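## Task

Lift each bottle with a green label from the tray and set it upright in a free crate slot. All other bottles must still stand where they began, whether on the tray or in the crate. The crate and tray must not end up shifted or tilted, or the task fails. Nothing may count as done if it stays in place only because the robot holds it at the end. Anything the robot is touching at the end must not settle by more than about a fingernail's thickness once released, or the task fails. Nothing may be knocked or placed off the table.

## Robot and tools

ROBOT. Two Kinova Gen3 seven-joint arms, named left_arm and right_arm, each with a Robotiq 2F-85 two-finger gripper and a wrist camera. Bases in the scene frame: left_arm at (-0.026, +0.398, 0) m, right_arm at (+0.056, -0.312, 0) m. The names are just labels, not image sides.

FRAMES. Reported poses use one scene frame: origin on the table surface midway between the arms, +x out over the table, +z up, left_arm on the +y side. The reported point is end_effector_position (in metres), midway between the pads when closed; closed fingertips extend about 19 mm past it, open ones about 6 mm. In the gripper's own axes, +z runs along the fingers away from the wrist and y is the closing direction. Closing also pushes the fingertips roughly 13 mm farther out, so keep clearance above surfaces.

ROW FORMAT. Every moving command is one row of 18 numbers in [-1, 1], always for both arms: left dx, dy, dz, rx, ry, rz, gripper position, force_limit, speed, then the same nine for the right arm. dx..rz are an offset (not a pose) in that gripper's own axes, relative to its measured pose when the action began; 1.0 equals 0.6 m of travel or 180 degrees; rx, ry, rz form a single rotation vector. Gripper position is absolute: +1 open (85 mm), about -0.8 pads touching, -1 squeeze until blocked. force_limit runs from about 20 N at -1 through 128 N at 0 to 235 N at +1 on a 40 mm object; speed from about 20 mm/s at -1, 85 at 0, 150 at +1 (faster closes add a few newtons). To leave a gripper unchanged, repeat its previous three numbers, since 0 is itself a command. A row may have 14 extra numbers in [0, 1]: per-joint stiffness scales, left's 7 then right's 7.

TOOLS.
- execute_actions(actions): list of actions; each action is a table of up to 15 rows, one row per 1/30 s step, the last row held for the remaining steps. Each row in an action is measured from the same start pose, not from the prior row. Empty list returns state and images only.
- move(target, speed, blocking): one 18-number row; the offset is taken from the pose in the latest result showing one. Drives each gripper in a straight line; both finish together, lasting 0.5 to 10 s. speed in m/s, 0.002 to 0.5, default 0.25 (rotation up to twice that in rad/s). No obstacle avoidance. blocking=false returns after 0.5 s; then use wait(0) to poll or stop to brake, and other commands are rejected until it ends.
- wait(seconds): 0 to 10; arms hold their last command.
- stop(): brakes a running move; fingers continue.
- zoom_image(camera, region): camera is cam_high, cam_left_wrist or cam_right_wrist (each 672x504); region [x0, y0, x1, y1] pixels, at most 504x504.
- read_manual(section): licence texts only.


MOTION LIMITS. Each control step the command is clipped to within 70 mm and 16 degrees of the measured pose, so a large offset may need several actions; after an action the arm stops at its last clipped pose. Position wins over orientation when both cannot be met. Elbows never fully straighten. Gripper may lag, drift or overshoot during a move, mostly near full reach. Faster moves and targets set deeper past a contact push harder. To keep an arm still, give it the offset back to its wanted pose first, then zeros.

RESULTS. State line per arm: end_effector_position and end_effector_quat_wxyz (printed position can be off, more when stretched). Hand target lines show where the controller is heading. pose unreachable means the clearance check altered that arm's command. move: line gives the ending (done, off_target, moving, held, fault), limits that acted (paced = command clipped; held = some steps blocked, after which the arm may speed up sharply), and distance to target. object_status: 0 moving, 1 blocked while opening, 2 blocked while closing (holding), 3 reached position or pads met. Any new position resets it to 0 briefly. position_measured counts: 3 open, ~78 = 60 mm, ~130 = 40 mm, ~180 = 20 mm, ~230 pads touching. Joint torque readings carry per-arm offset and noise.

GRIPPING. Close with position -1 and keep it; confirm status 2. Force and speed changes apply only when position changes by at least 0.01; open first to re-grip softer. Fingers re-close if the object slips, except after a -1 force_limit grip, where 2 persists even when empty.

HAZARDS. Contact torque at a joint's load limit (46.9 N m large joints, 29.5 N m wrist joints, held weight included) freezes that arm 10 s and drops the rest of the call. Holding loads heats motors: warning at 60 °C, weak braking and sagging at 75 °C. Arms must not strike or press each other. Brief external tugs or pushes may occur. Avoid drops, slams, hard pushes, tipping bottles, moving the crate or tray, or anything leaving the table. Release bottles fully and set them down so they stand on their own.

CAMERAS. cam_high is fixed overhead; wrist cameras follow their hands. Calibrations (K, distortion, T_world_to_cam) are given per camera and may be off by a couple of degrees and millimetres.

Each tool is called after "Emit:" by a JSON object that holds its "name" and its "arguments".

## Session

Emit:
{"name": "execute_actions", "arguments": {"actions": []}}

Scene clock: 0.00 s.
left_arm: end_effector_position=(+0.3922, +0.5580, +0.3947) position_measured=3 object_status=3 end_effector_quat_wxyz=(-0.044, +0.437, +0.898, -0.022) | right_arm: end_effector_position=(+0.1667, -0.5045, +0.2331) position_measured=3 object_status=3 end_effector_quat_wxyz=(+0.023, +0.712, +0.701, +0.017)
Joint positions: left_arm=[-0.684  0.406  0.289  1.078 -0.143  1.766  0.353] | right_arm=[ 0.959 -0.152  0.048  2.244 -0.042  1.01   0.996]
Joint velocities: left_arm=[ 0.     0.001  0.001 -0.     0.     0.001  0.   ] | right_arm=[-0.     0.001  0.001  0.001 -0.001  0.    -0.001]
Joint torques (N m, as the joint torque sensors report them, + toward a larger angle): no reading
Hand target (left_arm): +0.392, +0.558, +0.395; -0.044, +0.437, +0.898, -0.022
Hand target (right_arm): +0.167, -0.504, +0.233; +0.023, +0.712, +0.701, +0.017
Joint stiffness scale: left_arm=[1. 1. 1. 1. 1. 1. 1.] | right_arm=[1. 1. 1. 1. 1. 1. 1.]
camera_calibration (this result's frames):
cam_left_wrist: T_world_to_cam=[[0.851607, 0.523994, -0.013995, -0.630544], [0.524137, -0.850887, 0.0356648, 0.307202], [0.00678, -0.0377077, -0.999266, 0.558843], [0, 0, 0, 1]] pos_world=[0.37217, 0.612868, 0.538652]
cam_right_wrist: T_world_to_cam=[[0.998654, 0.0489771, -0.0170698, -0.124293], [0.0504051, -0.994024, 0.096826, -0.481993], [-0.0122256, -0.0975561, -0.995155, 0.332933], [0, 0, 0, 1]] pos_world=[0.152491, -0.440546, 0.375867]

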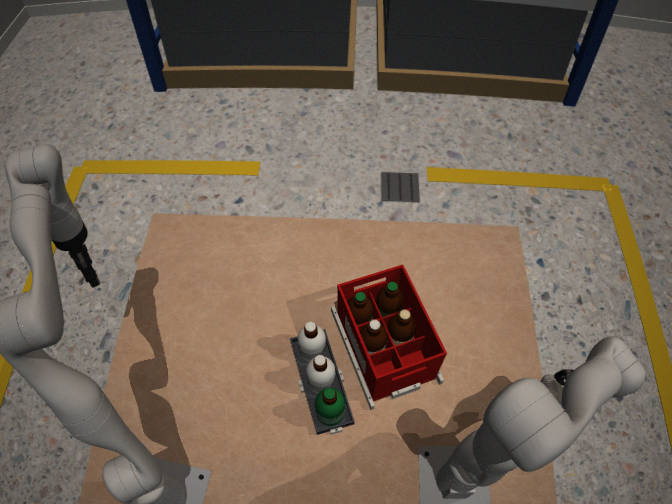

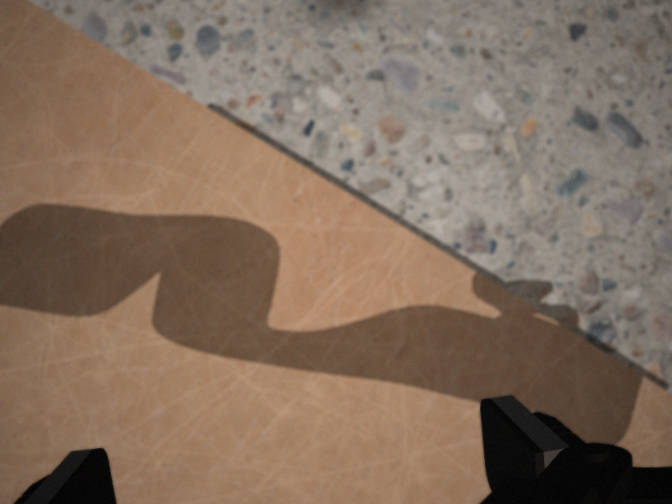

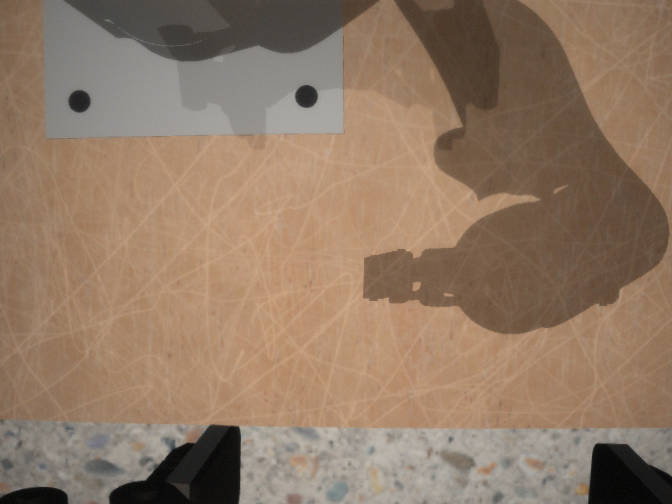

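Emit:
{"name": "zoom_image", "arguments": {"camera": "cam_high", "region": [250, 240, 490, 450]}}

Region (250, 240, 490, 450) of cam_high's 672x504 image, scaled by 2.100, with more detail than that image has; it fills the top 441 rows of this view, and the rest is white.

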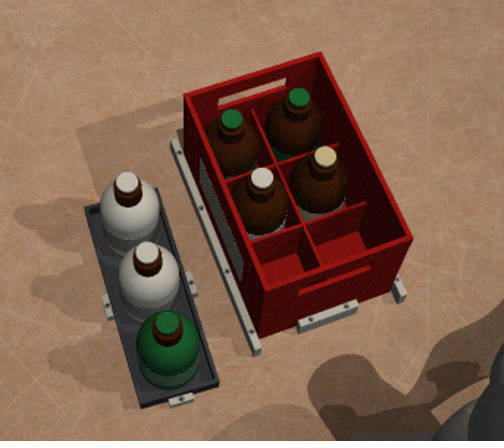

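Emit:
{"name": "move", "arguments": {"target": [0,0,0,0,0,0, 1,0,0, 0.8555,0.0023,-0.1685,0.0163,-0.0120,0.4947, 1,0,0], "speed": 0.4}}

Scene clock: 27.33 s.
left_arm: end_effector_position=(+0.3922, +0.5580, +0.3947) position_measured=3 object_status=3 end_effector_quat_wxyz=(-0.044, +0.437, +0.898, -0.022) | right_arm: end_effector_position=(+0.1663, -0.4069, +0.2427) position_measured=3 object_status=3 end_effector_quat_wxyz=(+0.003, +0.808, +0.588, +0.023)
Joint positions: left_arm=[-0.684  0.406  0.289  1.078 -0.143  1.766  0.353] | right_arm=[ 0.947 -0.358 -0.185  2.337 -0.119  1.145  0.491]
Joint velocities: left_arm=[-0.     0.001  0.    -0.     0.001 -0.001  0.   ] | right_arm=[-0.    -0.001 -0.     0.001  0.001  0.    -0.001]
Joint torques (N m, as the joint torque sensors report them, + toward a larger angle): left_arm=[ -0.05 -16.13   0.88  -8.42  -0.05   0.19  -0.3 ] | right_arm=[-0.41 -0.62 -0.14 -7.8  -0.22  0.35  0.6 ]
Hand target (left_arm): +0.392, +0.558, +0.395; -0.044, +0.437, +0.898, -0.022
Hand target (right_arm): +0.167, -0.409, +0.243; +0.006, +0.806, +0.591, +0.022
Off the commanded pose (left_arm): 0.000 m, 0 deg.
Off the commanded pose (right_arm): 0.426 m, 72 deg; position and orientation clipped at the last step of the last action.
Joint stiffness scale: left_arm=[1. 1. 1. 1. 1. 1. 1.] | right_arm=[1. 1. 1. 1. 1. 1. 1.]
move: held (right_arm); limits=paced,held; held on 53 of 70 steps (right_arm), including the last (right_arm)
pose unreachable (right arm): on one or more control steps of this call, first in action 0 (counted from 0), this arm could not follow its commanded pose, so it was not sent that pose on those steps. On the call's last step it was still not sent that pose. It may still have moved: this result reports where it is.
cause: the commanded pose would bring two parts of the arm too close to each other (its gripper and another part of the arm, with joints 2 (shoulder) to 7 (wrist roll) between them).
camera_calibration (this result's frames):
cam_left_wrist: T_world_to_cam=[[0.851607, 0.523994, -0.0139951, -0.630544], [0.524137, -0.850887, 0.0356649, 0.307202], [0.00677988, -0.0377078, -0.999266, 0.558843], [0, 0, 0, 1]] pos_world=[0.37217, 0.612868, 0.538652]
cam_right_wrist: T_world_to_cam=[[0.969233, -0.242912, -0.0397585, -0.236821], [-0.240654, -0.969096, 0.0542019, -0.317004], [-0.0516961, -0.0429663, -0.997738, 0.381446], [0, 0, 0, 1]] pos_world=[0.172966, -0.348345, 0.38835]

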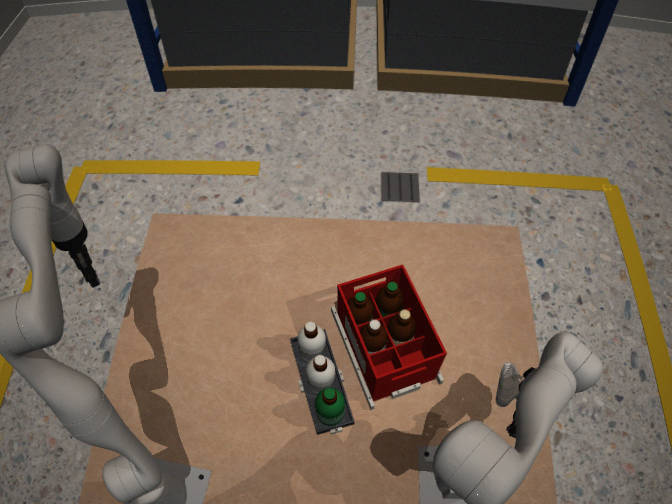

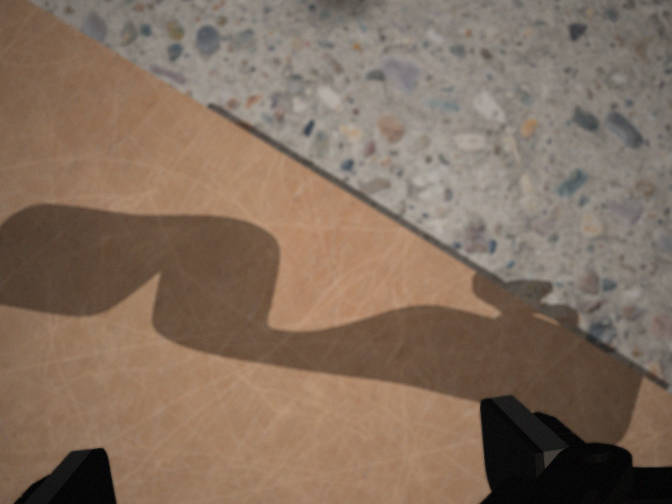

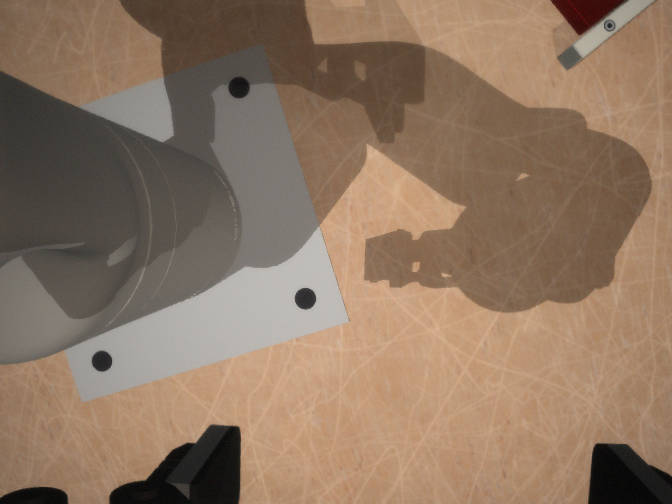

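Emit:
{"name": "move", "arguments": {"target": [0,0,0,0,0,0, 1,0,0, 0.2887,0.1868,-0.2463,0.0020,-0.0157,0.4003, 1,0,0], "speed": 0.4}}

Scene clock: 52.20 s.
left_arm: end_effector_position=(+0.3922, +0.5580, +0.3947) position_measured=3 object_status=3 end_effector_quat_wxyz=(-0.044, +0.437, +0.898, -0.022) | right_arm: end_effector_position=(+0.3211, -0.2783, +0.3992) position_measured=3 object_status=3 end_effector_quat_wxyz=(-0.002, +1.000, +0.004, +0.003)
Joint positions: left_arm=[-0.684  0.406  0.289  1.078 -0.143  1.766  0.353] | right_arm=[ 1.346 -0.289 -1.109  1.64  -0.263  1.627 -1.341]
Joint velocities: left_arm=[-0.001 -0.001 -0.001  0.001  0.001  0.    -0.   ] | right_arm=[ 0.024  0.001 -0.005 -0.001 -0.     0.003 -0.001]
Joint torques (N m, as the joint torque sensors report them, + toward a larger angle): left_arm=[  0.14 -16.49   1.16  -8.33  -0.07   0.42  -0.12] | right_arm=[-0.27  1.21  1.85 -7.97 -0.05  0.48  0.58]
Hand target (left_arm): +0.392, +0.558, +0.395; -0.044, +0.437, +0.898, -0.022
Hand target (right_arm): +0.320, -0.280, +0.399; +0.000, +1.000, +0.001, -0.000
Off the commanded pose (left_arm): 0.000 m, 0 deg.
Off the commanded pose (right_arm): 0.002 m, 1 deg.
Joint stiffness scale: left_arm=[1. 1. 1. 1. 1. 1. 1.] | right_arm=[1. 1. 1. 1. 1. 1. 1.]
move: done
camera_calibration (this result's frames):
cam_left_wrist: T_world_to_cam=[[0.851607, 0.523994, -0.0139948, -0.630544], [0.524137, -0.850887, 0.0356647, 0.307202], [0.00678012, -0.0377074, -0.999266, 0.558843], [0, 0, 0, 1]] pos_world=[0.37217, 0.612868, 0.538652]
cam_right_wrist: T_world_to_cam=[[0.0748144, -0.99423, -0.0768766, -0.256488], [-0.993597, -0.0808676, 0.0789003, 0.3155], [-0.0846618, 0.0704815, -0.993914, 0.591693], [0, 0, 0, 1]] pos_world=[0.382762, -0.271197, 0.543481]

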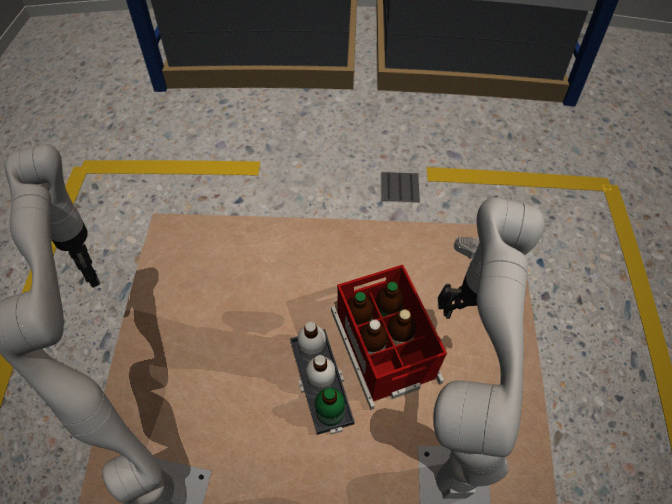

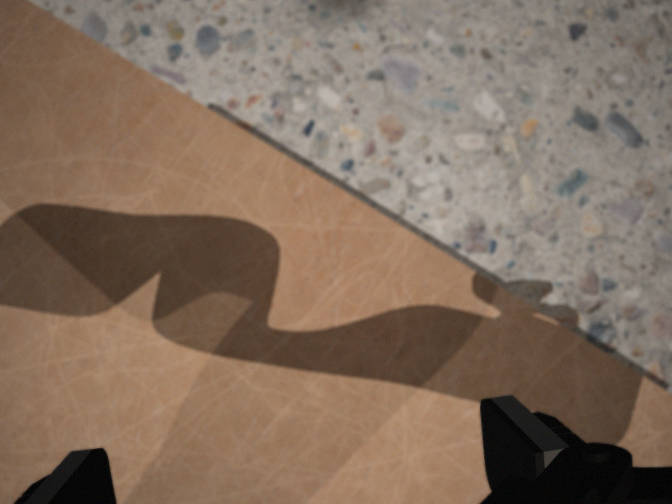

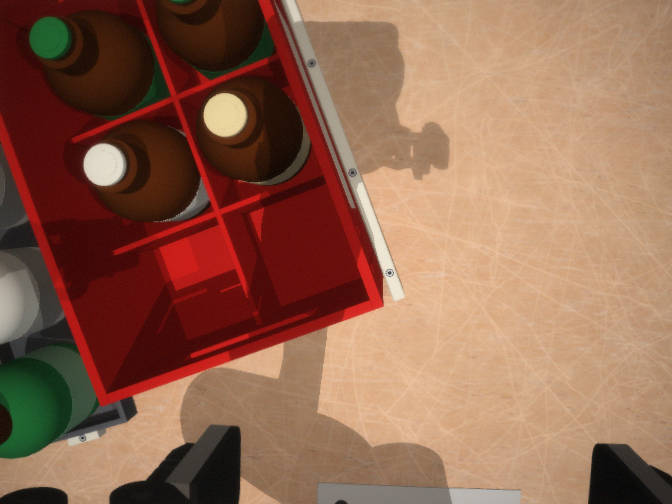

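Emit:
{"name": "move", "arguments": {"target": [0,0,0,0,0,0, 1,0,0, -0.268,-0.463,0.115,0,0,0, 1,0,0], "speed": 0.4}}

Scene clock: 61.10 s.
left_arm: end_effector_position=(+0.3922, +0.5580, +0.3947) position_measured=3 object_status=3 end_effector_quat_wxyz=(-0.044, +0.437, +0.898, -0.022) | right_arm: end_effector_position=(+0.1618, -0.0042, +0.3303) position_measured=3 object_status=3 end_effector_quat_wxyz=(-0.001, +1.000, +0.006, +0.004)
Joint positions: left_arm=[-0.684  0.406  0.289  1.078 -0.143  1.766  0.353] | right_arm=[ 0.991 -0.898 -1.086  1.713 -0.802  1.838 -1.728]
Joint velocities: left_arm=[ 0.    -0.001 -0.001  0.002 -0.001  0.    -0.   ] | right_arm=[ 0.    -0.019 -0.    -0.003 -0.003  0.007 -0.   ]
Joint torques (N m, as the joint torque sensors report them, + toward a larger angle): left_arm=[ -0.16 -16.47   0.96  -8.54  -0.06   0.28  -0.27] | right_arm=[-0.32 11.19  5.54 -5.85  0.34  0.    0.35]
Hand target (left_arm): +0.392, +0.558, +0.395; -0.044, +0.437, +0.898, -0.022
Hand target (right_arm): +0.159, -0.001, +0.329; -0.001, +1.000, +0.005, +0.002
Off the commanded pose (left_arm): 0.000 m, 0 deg.
Off the commanded pose (right_arm): 0.004 m, 0 deg.
Joint stiffness scale: left_arm=[1. 1. 1. 1. 1. 1. 1.] | right_arm=[1. 1. 1. 1. 1. 1. 1.]
move: off_target (right_arm)
camera_calibration (this result's frames):
cam_left_wrist: T_world_to_cam=[[0.851607, 0.523994, -0.013995, -0.630544], [0.524137, -0.850887, 0.0356648, 0.307202], [0.00677993, -0.0377077, -0.999266, 0.558843], [0, 0, 0, 1]] pos_world=[0.37217, 0.612868, 0.538652]
cam_right_wrist: T_world_to_cam=[[0.0787649, -0.994117, -0.0743474, 0.021185], [-0.993544, -0.0843903, 0.0758256, 0.185799], [-0.0816537, 0.067895, -0.994345, 0.490091], [0, 0, 0, 1]] pos_world=[0.222948, 0.00346523, 0.474807]

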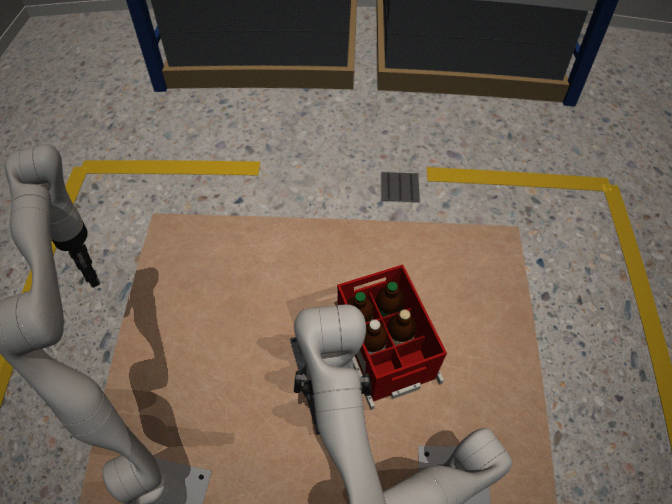

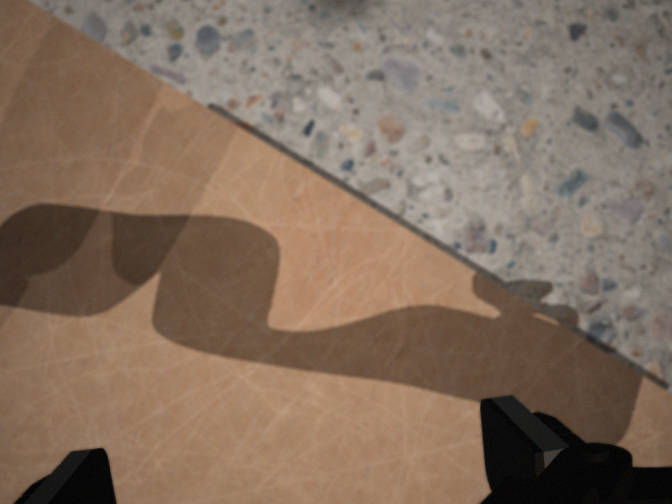

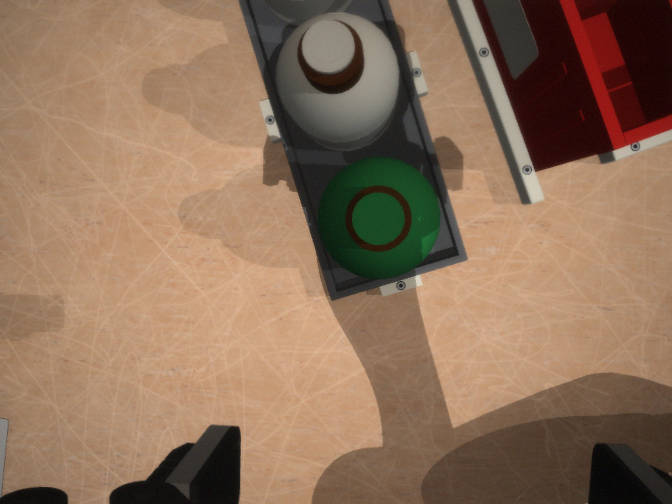

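Emit:
{"name": "move", "arguments": {"target": [0,0,0,0,0,0, 1,0,0, 0.0867,-0.0155,0.312,0,0,0, 1,0,0], "speed": 0.2}}

Scene clock: 74.83 s.
left_arm: end_effector_position=(+0.3922, +0.5580, +0.3947) position_measured=3 object_status=3 end_effector_quat_wxyz=(-0.044, +0.437, +0.898, -0.022) | right_arm: end_effector_position=(+0.2146, +0.0052, +0.1453) position_measured=3 object_status=3 end_effector_quat_wxyz=(+0.001, +1.000, +0.003, +0.004)
Joint positions: left_arm=[-0.684  0.406  0.289  1.078 -0.143  1.766  0.353] | right_arm=[ 1.181 -1.07  -1.473  2.02  -1.076  1.432 -1.53 ]
Joint velocities: left_arm=[-0.001  0.     0.     0.001 -0.     0.     0.   ] | right_arm=[ 0.004  0.001 -0.006 -0.    -0.    -0.006  0.   ]
Joint torques (N m, as the joint torque sensors report them, + toward a larger angle): left_arm=[  0.03 -16.57   0.83  -8.45  -0.15   0.4   -0.22] | right_arm=[-0.36 13.82  6.82 -3.65 -0.14  0.29  0.62]
Hand target (left_arm): +0.392, +0.558, +0.395; -0.044, +0.437, +0.898, -0.022
Hand target (right_arm): +0.216, +0.006, +0.144; -0.001, +1.000, +0.006, +0.005
Off the commanded pose (left_arm): 0.000 m, 0 deg.
Off the commanded pose (right_arm): 0.002 m, 0 deg.
Joint stiffness scale: left_arm=[1. 1. 1. 1. 1. 1. 1.] | right_arm=[1. 1. 1. 1. 1. 1. 1.]
move: done
camera_calibration (this result's frames):
cam_left_wrist: T_world_to_cam=[[0.851607, 0.523994, -0.013995, -0.630544], [0.524137, -0.850887, 0.0356646, 0.307203], [0.00677992, -0.0377075, -0.999266, 0.558843], [0, 0, 0, 1]] pos_world=[0.37217, 0.612868, 0.538652]
cam_right_wrist: T_world_to_cam=[[0.0727957, -0.994741, -0.0720453, 0.0135292], [-0.99392, -0.0783388, 0.0773637, 0.2529], [-0.0826008, 0.0659755, -0.994396, 0.310059], [0, 0, 0, 1]] pos_world=[0.275989, 0.0128137, 0.289731]

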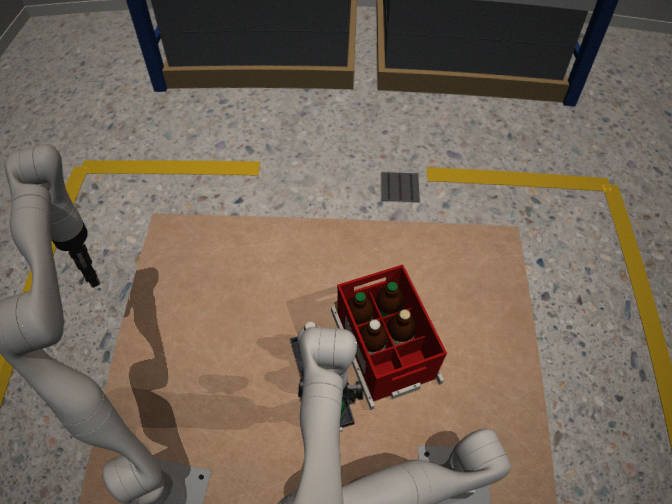

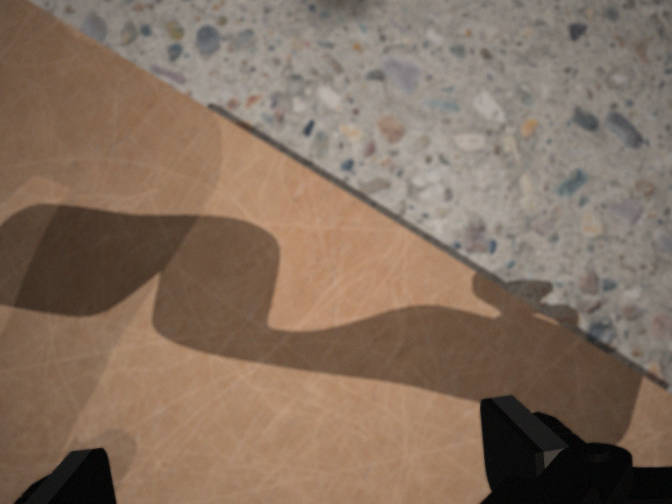

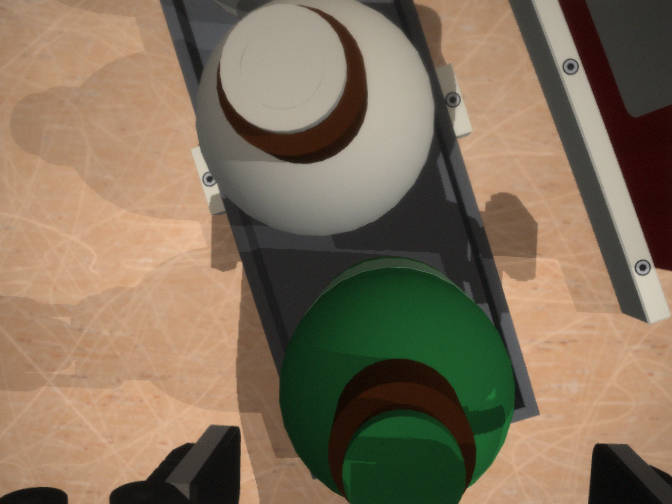

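Emit:
{"name": "move", "arguments": {"target": [0,0,0,0,0,0, 1,0,0, 0,0,0,0,0,0, -1,0.3,0]}}

Scene clock: 82.50 s.
left_arm: end_effector_position=(+0.3922, +0.5580, +0.3947) position_measured=3 object_status=3 end_effector_quat_wxyz=(-0.044, +0.437, +0.898, -0.022) | right_arm: end_effector_position=(+0.2149, +0.0055, +0.1456) position_measured=152 object_status=2 end_effector_quat_wxyz=(+0.000, +1.000, +0.004, +0.004)
Joint positions: left_arm=[-0.684  0.406  0.289  1.078 -0.143  1.766  0.353] | right_arm=[ 1.181 -1.069 -1.473  2.019 -1.077  1.431 -1.53 ]
Joint velocities: left_arm=[ 0.    -0.002  0.001  0.001  0.    -0.     0.   ] | right_arm=[ 0.     0.001  0.001  0.002  0.001 -0.     0.   ]
Joint torques (N m, as the joint torque sensors report them, + toward a larger angle): left_arm=[  0.11 -16.66   1.07  -8.36  -0.04   0.23  -0.17] | right_arm=[ 0.34 11.95  5.17 -2.81  1.03  0.11  0.18]
Hand target (left_arm): +0.392, +0.558, +0.395; -0.044, +0.437, +0.898, -0.022
Hand target (right_arm): +0.215, +0.005, +0.145; +0.001, +1.000, +0.003, +0.004
Off the commanded pose (left_arm): 0.000 m, 0 deg.
Off the commanded pose (right_arm): 0.000 m, 0 deg.
Joint stiffness scale: left_arm=[1. 1. 1. 1. 1. 1. 1.] | right_arm=[1. 1. 1. 1. 1. 1. 1.]
move: done
camera_calibration (this result's frames):
cam_left_wrist: T_world_to_cam=[[0.851607, 0.523994, -0.0139948, -0.630544], [0.524137, -0.850887, 0.0356648, 0.307202], [0.00678016, -0.0377076, -0.999266, 0.558843], [0, 0, 0, 1]] pos_world=[0.37217, 0.612868, 0.538652]
cam_right_wrist: T_world_to_cam=[[0.0731477, -0.99466, -0.0728096, 0.013875], [-0.993912, -0.0787347, 0.0770764, 0.253238], [-0.0823974, 0.0667283, -0.994363, 0.310232], [0, 0, 0, 1]] pos_world=[0.276243, 0.0130383, 0.289975]

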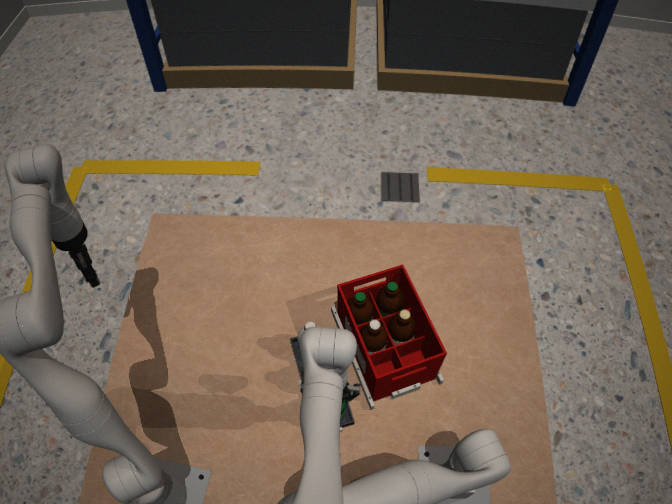

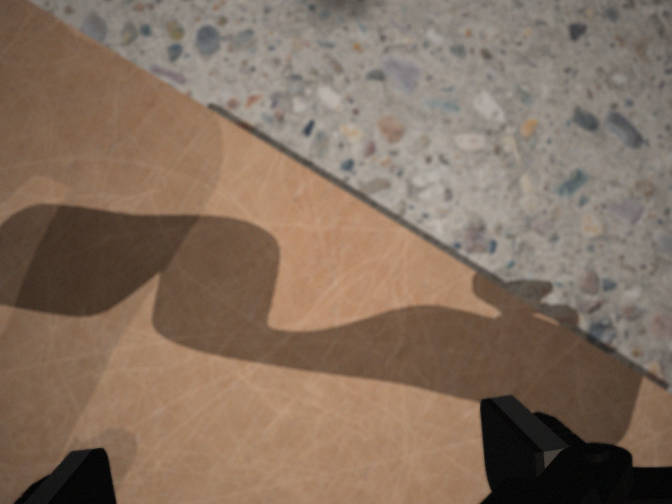

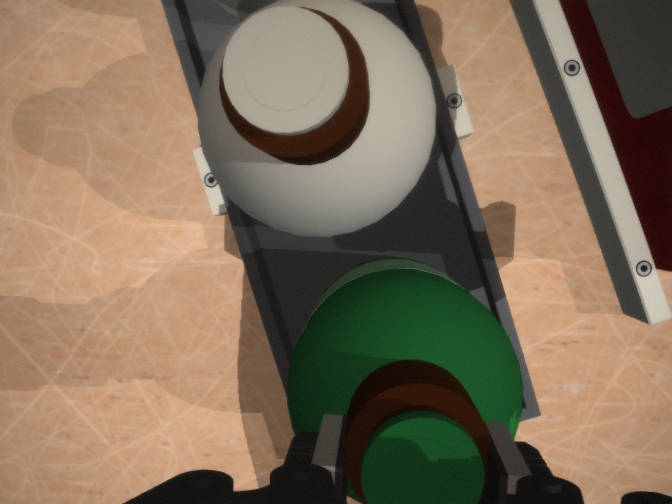

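Emit:
{"name": "move", "arguments": {"target": [0,0,0,0,0,0, 1,0,0, 0,0,-0.315,0,0,0, -1,0.3,0], "speed": 0.2}}

Emit:
{"name": "move", "arguments": {"target": [0,0,0,0,0,0, 1,0,0, 0.2285,0.359,0,0,0,0, -1,0.3,0], "speed": 0.25}}

Scene clock: 94.17 s.
left_arm: end_effector_position=(+0.3922, +0.5580, +0.3947) position_measured=3 object_status=3 end_effector_quat_wxyz=(-0.044, +0.437, +0.898, -0.022) | right_arm: end_effector_position=(+0.2124, +0.0080, +0.3328) position_measured=152 object_status=2 end_effector_quat_wxyz=(-0.001, +1.000, +0.011, +0.004)
Joint positions: left_arm=[-0.684  0.406  0.289  1.078 -0.143  1.766  0.353] | right_arm=[ 1.15  -0.871 -1.184  1.626 -0.822  1.817 -1.688]
Joint velocities: left_arm=[-0.001  0.    -0.    -0.     0.    -0.    -0.   ] | right_arm=[ 0.007 -0.002  0.007 -0.004  0.001  0.009  0.001]
Joint torques (N m, as the joint torque sensors report them, + toward a larger angle): left_arm=[ -0.21 -15.93   0.77  -8.51   0.06   0.25  -0.23] | right_arm=[-0.05 13.71  7.79 -6.63 -0.04  0.51  0.52]
Hand target (left_arm): +0.392, +0.558, +0.395; -0.044, +0.437, +0.898, -0.022
Hand target (right_arm): +0.213, +0.006, +0.335; +0.001, +1.000, +0.004, +0.004
Off the commanded pose (left_arm): 0.000 m, 0 deg.
Off the commanded pose (right_arm): 0.003 m, 1 deg.
Joint stiffness scale: left_arm=[1. 1. 1. 1. 1. 1. 1.] | right_arm=[1. 1. 1. 1. 1. 1. 1.]
move: done
camera_calibration (this result's frames):
cam_left_wrist: T_world_to_cam=[[0.851607, 0.523994, -0.0139949, -0.630544], [0.524137, -0.850887, 0.0356648, 0.307203], [0.00678004, -0.0377076, -0.999266, 0.558843], [0, 0, 0, 1]] pos_world=[0.37217, 0.612868, 0.538652]
cam_right_wrist: T_world_to_cam=[[0.0874795, -0.993367, -0.0746249, 0.0277067], [-0.992757, -0.0931277, 0.0759007, 0.236777], [-0.0823469, 0.0674446, -0.994319, 0.496008], [0, 0, 0, 1]] pos_world=[0.273482, 0.0161204, 0.477286]

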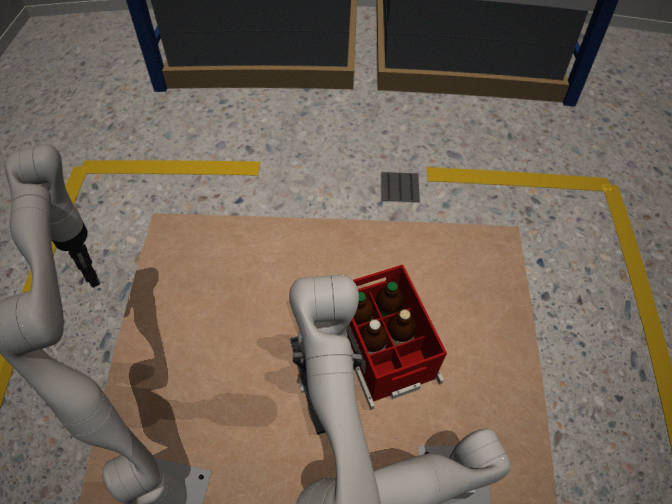

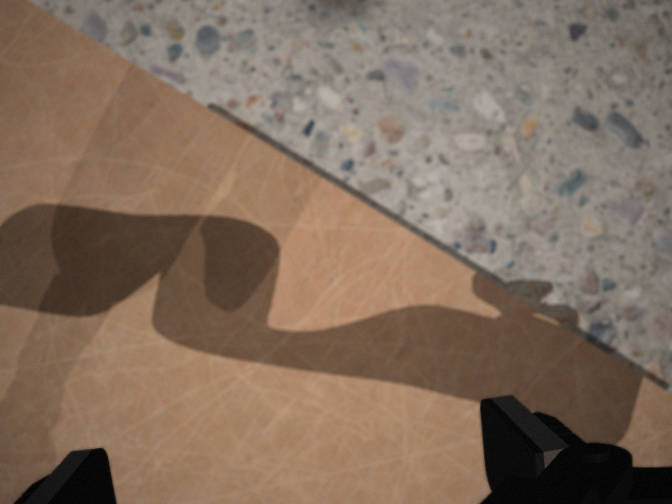

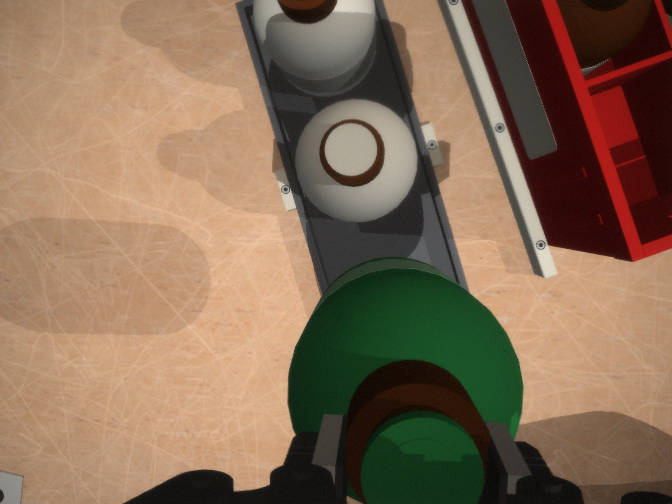

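Scene clock: 95.83 s.
left_arm: end_effector_position=(+0.3922, +0.5580, +0.3947) position_measured=3 object_status=3 end_effector_quat_wxyz=(-0.044, +0.437, +0.898, -0.022) | right_arm: end_effector_position=(+0.3523, -0.2027, +0.3344) position_measured=152 object_status=2 end_effector_quat_wxyz=(-0.004, +1.000, +0.004, +0.005)
Joint positions: left_arm=[-0.684  0.406  0.289  1.078 -0.143  1.766  0.353] | right_arm=[ 1.641 -0.554 -1.332  1.729 -0.548  1.553 -1.223]
Joint velocities: left_arm=[-0.001 -0.    -0.002 -0.001  0.     0.     0.   ] | right_arm=[ 0.009  0.002  0.    -0.    -0.001 -0.     0.001]
Joint torques (N m, as the joint torque sensors report them, + toward a larger angle): left_arm=[ -0.23 -16.2    0.99  -8.27   0.03   0.25   0.03] | right_arm=[-0.19  8.81  5.12 -8.53  0.45  0.31  0.44]
Hand target (left_arm): +0.392, +0.558, +0.395; -0.044, +0.437, +0.898, -0.022
Hand target (right_arm): +0.354, -0.205, +0.335; -0.001, +1.000, +0.010, +0.005
Off the commanded pose (left_arm): 0.000 m, 0 deg.
Off the commanded pose (right_arm): 0.003 m, 1 deg.
Joint stiffness scale: left_arm=[1. 1. 1. 1. 1. 1. 1.] | right_arm=[1. 1. 1. 1. 1. 1. 1.]
move: done
camera_calibration (this result's frames):
cam_left_wrist: T_world_to_cam=[[0.851607, 0.523994, -0.0139949, -0.630544], [0.524137, -0.850887, 0.0356649, 0.307202], [0.00678008, -0.0377077, -0.999266, 0.558843], [0, 0, 0, 1]] pos_world=[0.37217, 0.612868, 0.538652]
cam_right_wrist: T_world_to_cam=[[0.0750893, -0.993808, -0.0819, -0.186991], [-0.99392, -0.0812236, 0.074334, 0.359324], [-0.0805259, 0.0758203, -0.993865, 0.524214], [0, 0, 0, 1]] pos_world=[0.413394, -0.196394, 0.478974]

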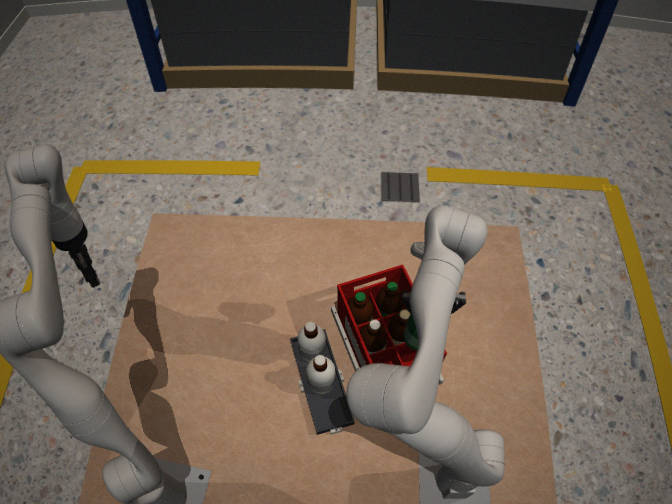

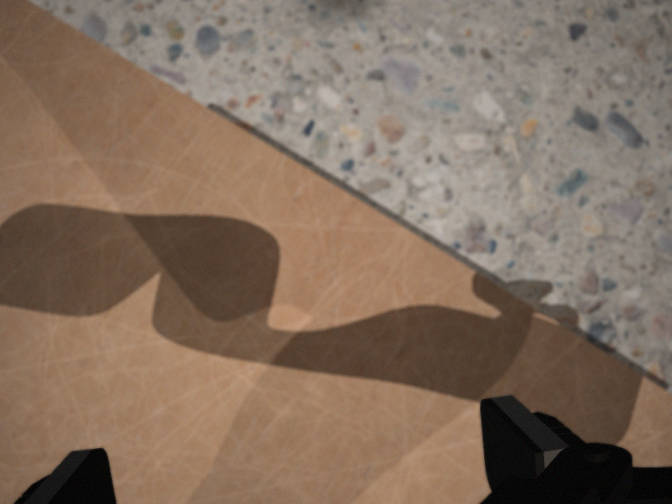

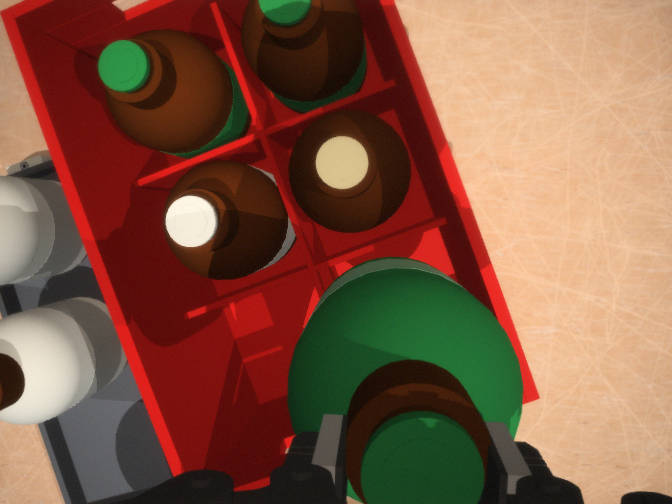

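Emit:
{"name": "move", "arguments": {"target": [0,0,0,0,0,0, 1,0,0, 0.002,0.017,0.274,0,0,0, -1,0.3,0], "speed": 0.15}}

Scene clock: 110.40 s.
left_arm: end_effector_position=(+0.3922, +0.5580, +0.3947) position_measured=3 object_status=3 end_effector_quat_wxyz=(-0.044, +0.437, +0.898, -0.022) | right_arm: end_effector_position=(+0.3547, -0.2118, +0.1710) position_measured=152 object_status=2 end_effector_quat_wxyz=(-0.003, +1.000, +0.002, +0.004)
Joint positions: left_arm=[-0.684  0.406  0.289  1.078 -0.143  1.766  0.353] | right_arm=[ 1.859 -0.632 -1.705  2.1   -0.739  1.072 -1.054]
Joint velocities: left_arm=[ 0.    -0.002  0.002 -0.001  0.001  0.     0.   ] | right_arm=[ 0.009 -0.    -0.01   0.    -0.    -0.    -0.001]
Joint torques (N m, as the joint torque sensors report them, + toward a larger angle): left_arm=[  0.2  -16.13   0.89  -8.51  -0.01   0.38  -0.13] | right_arm=[ 0.16 10.73  5.22 -6.65  0.04  0.01  0.55]
Hand target (left_arm): +0.392, +0.558, +0.395; -0.044, +0.437, +0.898, -0.022
Hand target (right_arm): +0.356, -0.212, +0.170; -0.005, +1.000, +0.004, +0.005
Off the commanded pose (left_arm): 0.000 m, 0 deg.
Off the commanded pose (right_arm): 0.001 m, 0 deg.
Joint stiffness scale: left_arm=[1. 1. 1. 1. 1. 1. 1.] | right_arm=[1. 1. 1. 1. 1. 1. 1.]
move: done
camera_calibration (this result's frames):
cam_left_wrist: T_world_to_cam=[[0.851607, 0.523994, -0.013995, -0.630544], [0.524137, -0.850887, 0.0356647, 0.307202], [0.00677996, -0.0377076, -0.999266, 0.558843], [0, 0, 0, 1]] pos_world=[0.37217, 0.612868, 0.538652]
cam_right_wrist: T_world_to_cam=[[0.0706673, -0.994287, -0.0799959, -0.208441], [-0.994092, -0.0768228, 0.0766797, 0.373638], [-0.0823872, 0.0741046, -0.993841, 0.36298], [0, 0, 0, 1]] pos_world=[0.416066, -0.205445, 0.31542]

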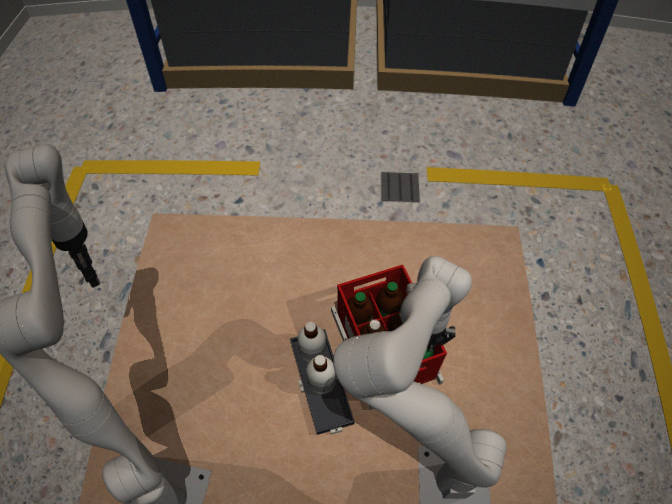

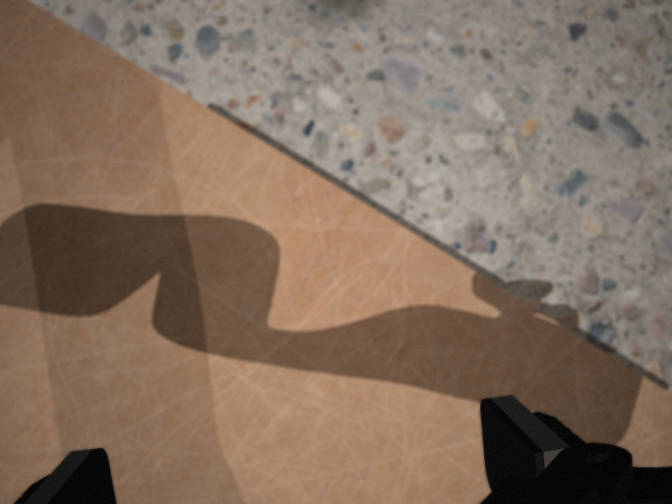

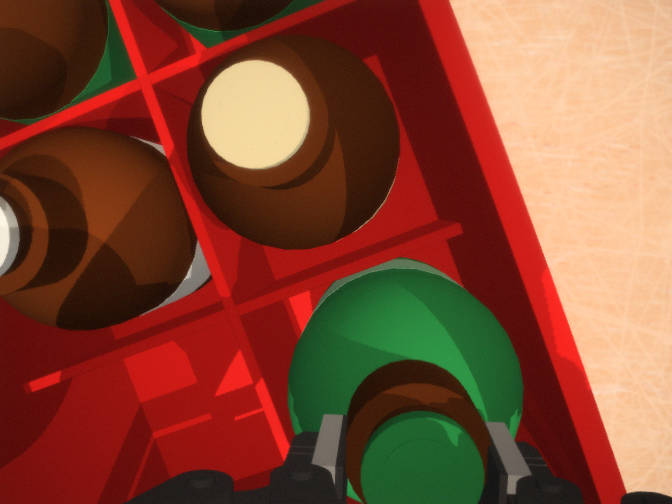

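Emit:
{"name": "move", "arguments": {"target": [0,0,0,0,0,0, 1,0,0, 0,0,0.033,0,0,0, -1,0.3,0], "speed": 0.05}}

Scene clock: 118.73 s.
left_arm: end_effector_position=(+0.3922, +0.5580, +0.3947) position_measured=3 object_status=3 end_effector_quat_wxyz=(-0.044, +0.437, +0.898, -0.022) | right_arm: end_effector_position=(+0.3540, -0.2119, +0.1523) position_measured=152 object_status=2 end_effector_quat_wxyz=(-0.002, +1.000, +0.000, +0.002)
Joint positions: left_arm=[-0.684  0.406  0.289  1.078 -0.143  1.766  0.353] | right_arm=[ 1.898 -0.644 -1.77   2.13  -0.771  1.016 -1.037]
Joint velocities: left_arm=[-0.001  0.001 -0.002  0.    -0.     0.    -0.   ] | right_arm=[ 0.009 -0.001 -0.011  0.001  0.    -0.005  0.001]
Joint torques (N m, as the joint torque sensors report them, + toward a larger angle): left_arm=[ -0.01 -16.55   0.79  -8.75  -0.03   0.46  -0.04] | right_arm=[ 0.4  11.26  5.23 -6.08 -0.04  0.55  0.47]
Hand target (left_arm): +0.392, +0.558, +0.395; -0.044, +0.437, +0.898, -0.022
Hand target (right_arm): +0.355, -0.212, +0.151; -0.003, +1.000, +0.002, +0.004
Off the commanded pose (left_arm): 0.000 m, 0 deg.
Off the commanded pose (right_arm): 0.001 m, 0 deg.
Joint stiffness scale: left_arm=[1. 1. 1. 1. 1. 1. 1.] | right_arm=[1. 1. 1. 1. 1. 1. 1.]
move: done
camera_calibration (this result's frames):
cam_left_wrist: T_world_to_cam=[[0.851607, 0.523994, -0.0139949, -0.630544], [0.524137, -0.850887, 0.0356647, 0.307203], [0.00677998, -0.0377076, -0.999266, 0.558843], [0, 0, 0, 1]] pos_world=[0.37217, 0.612868, 0.538652]
cam_right_wrist: T_world_to_cam=[[0.0663032, -0.99475, -0.0779477, -0.208862], [-0.994191, -0.0724993, 0.0795495, 0.374934], [-0.084783, 0.0722205, -0.993779, 0.344794], [0, 0, 0, 1]] pos_world=[0.415837, -0.205485, 0.296543]

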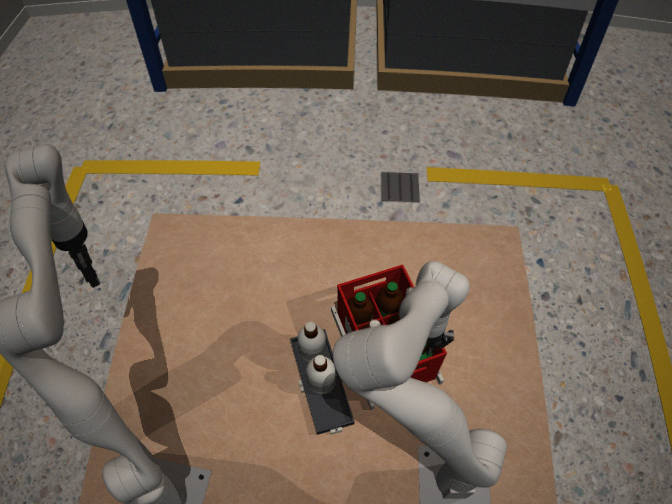

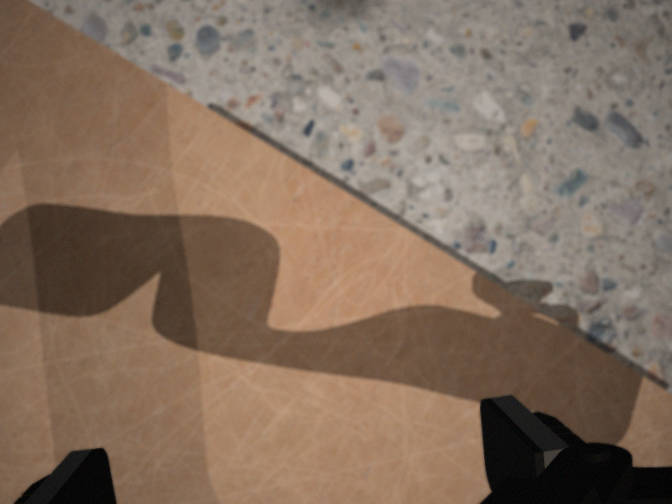

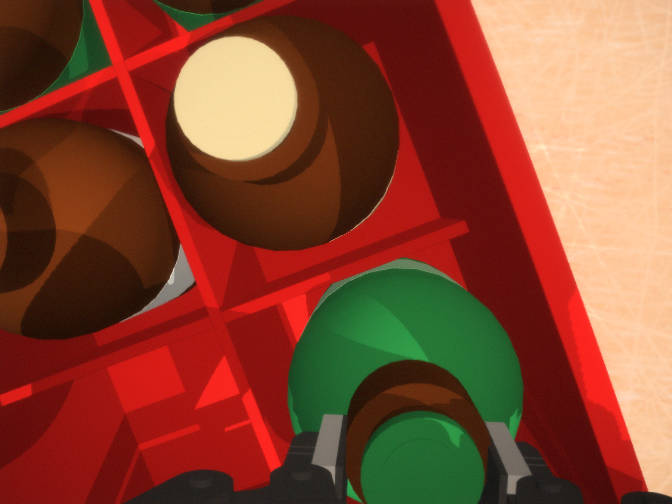

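Emit:
{"name": "execute_actions", "arguments": {"actions": [[[0,0,0,0,0,0, 1,0,0, 0,0,0,0,0,0, 0.3,0.3,1]], [[0,0,0,0,0,0, 1,0,0, 0,0,-0.1,0,0,0, 0.3,0.3,1]]]}}

Scene clock: 123.20 s.
left_arm: end_effector_position=(+0.3922, +0.5580, +0.3947) position_measured=3 object_status=3 end_effector_quat_wxyz=(-0.044, +0.437, +0.898, -0.022) | right_arm: end_effector_position=(+0.3548, -0.2126, +0.2107) position_measured=91 object_status=3 end_effector_quat_wxyz=(-0.003, +1.000, +0.001, +0.003)
Joint positions: left_arm=[-0.684  0.406  0.289  1.078 -0.143  1.766  0.353] | right_arm=[ 1.788 -0.585 -1.609  2.024 -0.65   1.174 -1.131]
Joint velocities: left_arm=[ 0.001 -0.    -0.001  0.001  0.002 -0.001  0.   ] | right_arm=[-0.041 -0.001  0.022 -0.009 -0.     0.02  -0.001]
Joint torques (N m, as the joint torque sensors report them, + toward a larger angle): left_arm=[ -0.27 -16.16   0.76  -8.63  -0.11   0.29  -0.11] | right_arm=[ 0.05  8.7   4.69 -5.79  0.15  0.02  0.26]
Hand target (left_arm): +0.392, +0.558, +0.395; -0.044, +0.437, +0.898, -0.022
Hand target (right_arm): +0.354, -0.212, +0.212; -0.002, +1.000, +0.001, +0.002
Off the commanded pose (left_arm): 0.000 m, 0 deg.
Off the commanded pose (right_arm): 0.002 m, 0 deg.
Joint stiffness scale: left_arm=[1. 1. 1. 1. 1. 1. 1.] | right_arm=[1. 1. 1. 1. 1. 1. 1.]
camera_calibration (this result's frames):
cam_left_wrist: T_world_to_cam=[[0.851607, 0.523994, -0.0139948, -0.630544], [0.524137, -0.850887, 0.0356648, 0.307203], [0.00678016, -0.0377075, -0.999266, 0.558843], [0, 0, 0, 1]] pos_world=[0.37217, 0.612868, 0.538652]
cam_right_wrist: T_world_to_cam=[[0.068522, -0.994428, -0.0801107, -0.205338], [-0.994158, -0.0747736, 0.077832, 0.370853], [-0.0833885, 0.0743095, -0.993743, 0.402921], [0, 0, 0, 1]] pos_world=[0.416356, -0.206404, 0.355086]

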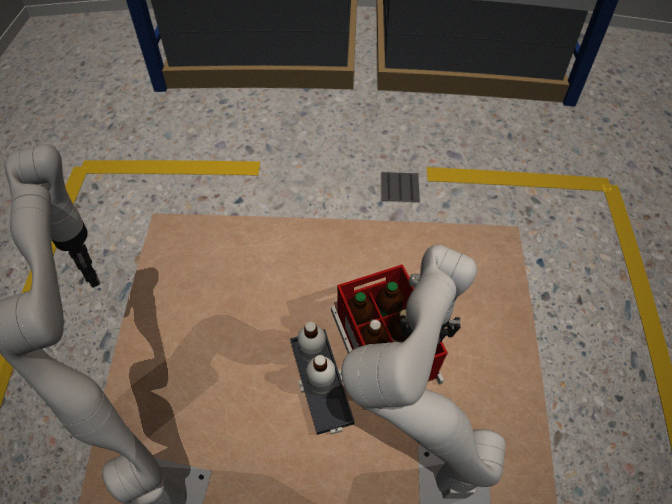

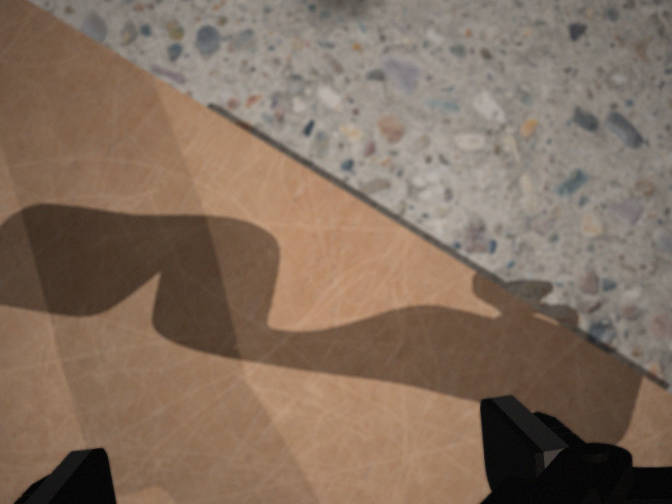

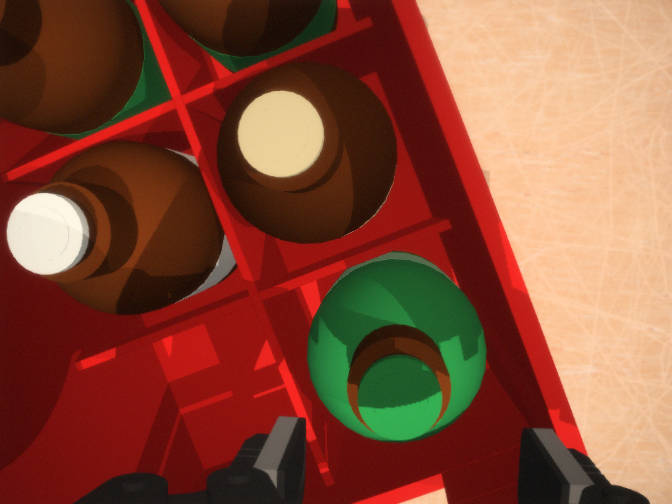

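Emit:
{"name": "finished_scene", "arguments": {"scene": 2}}

The scene is finished: the task was done.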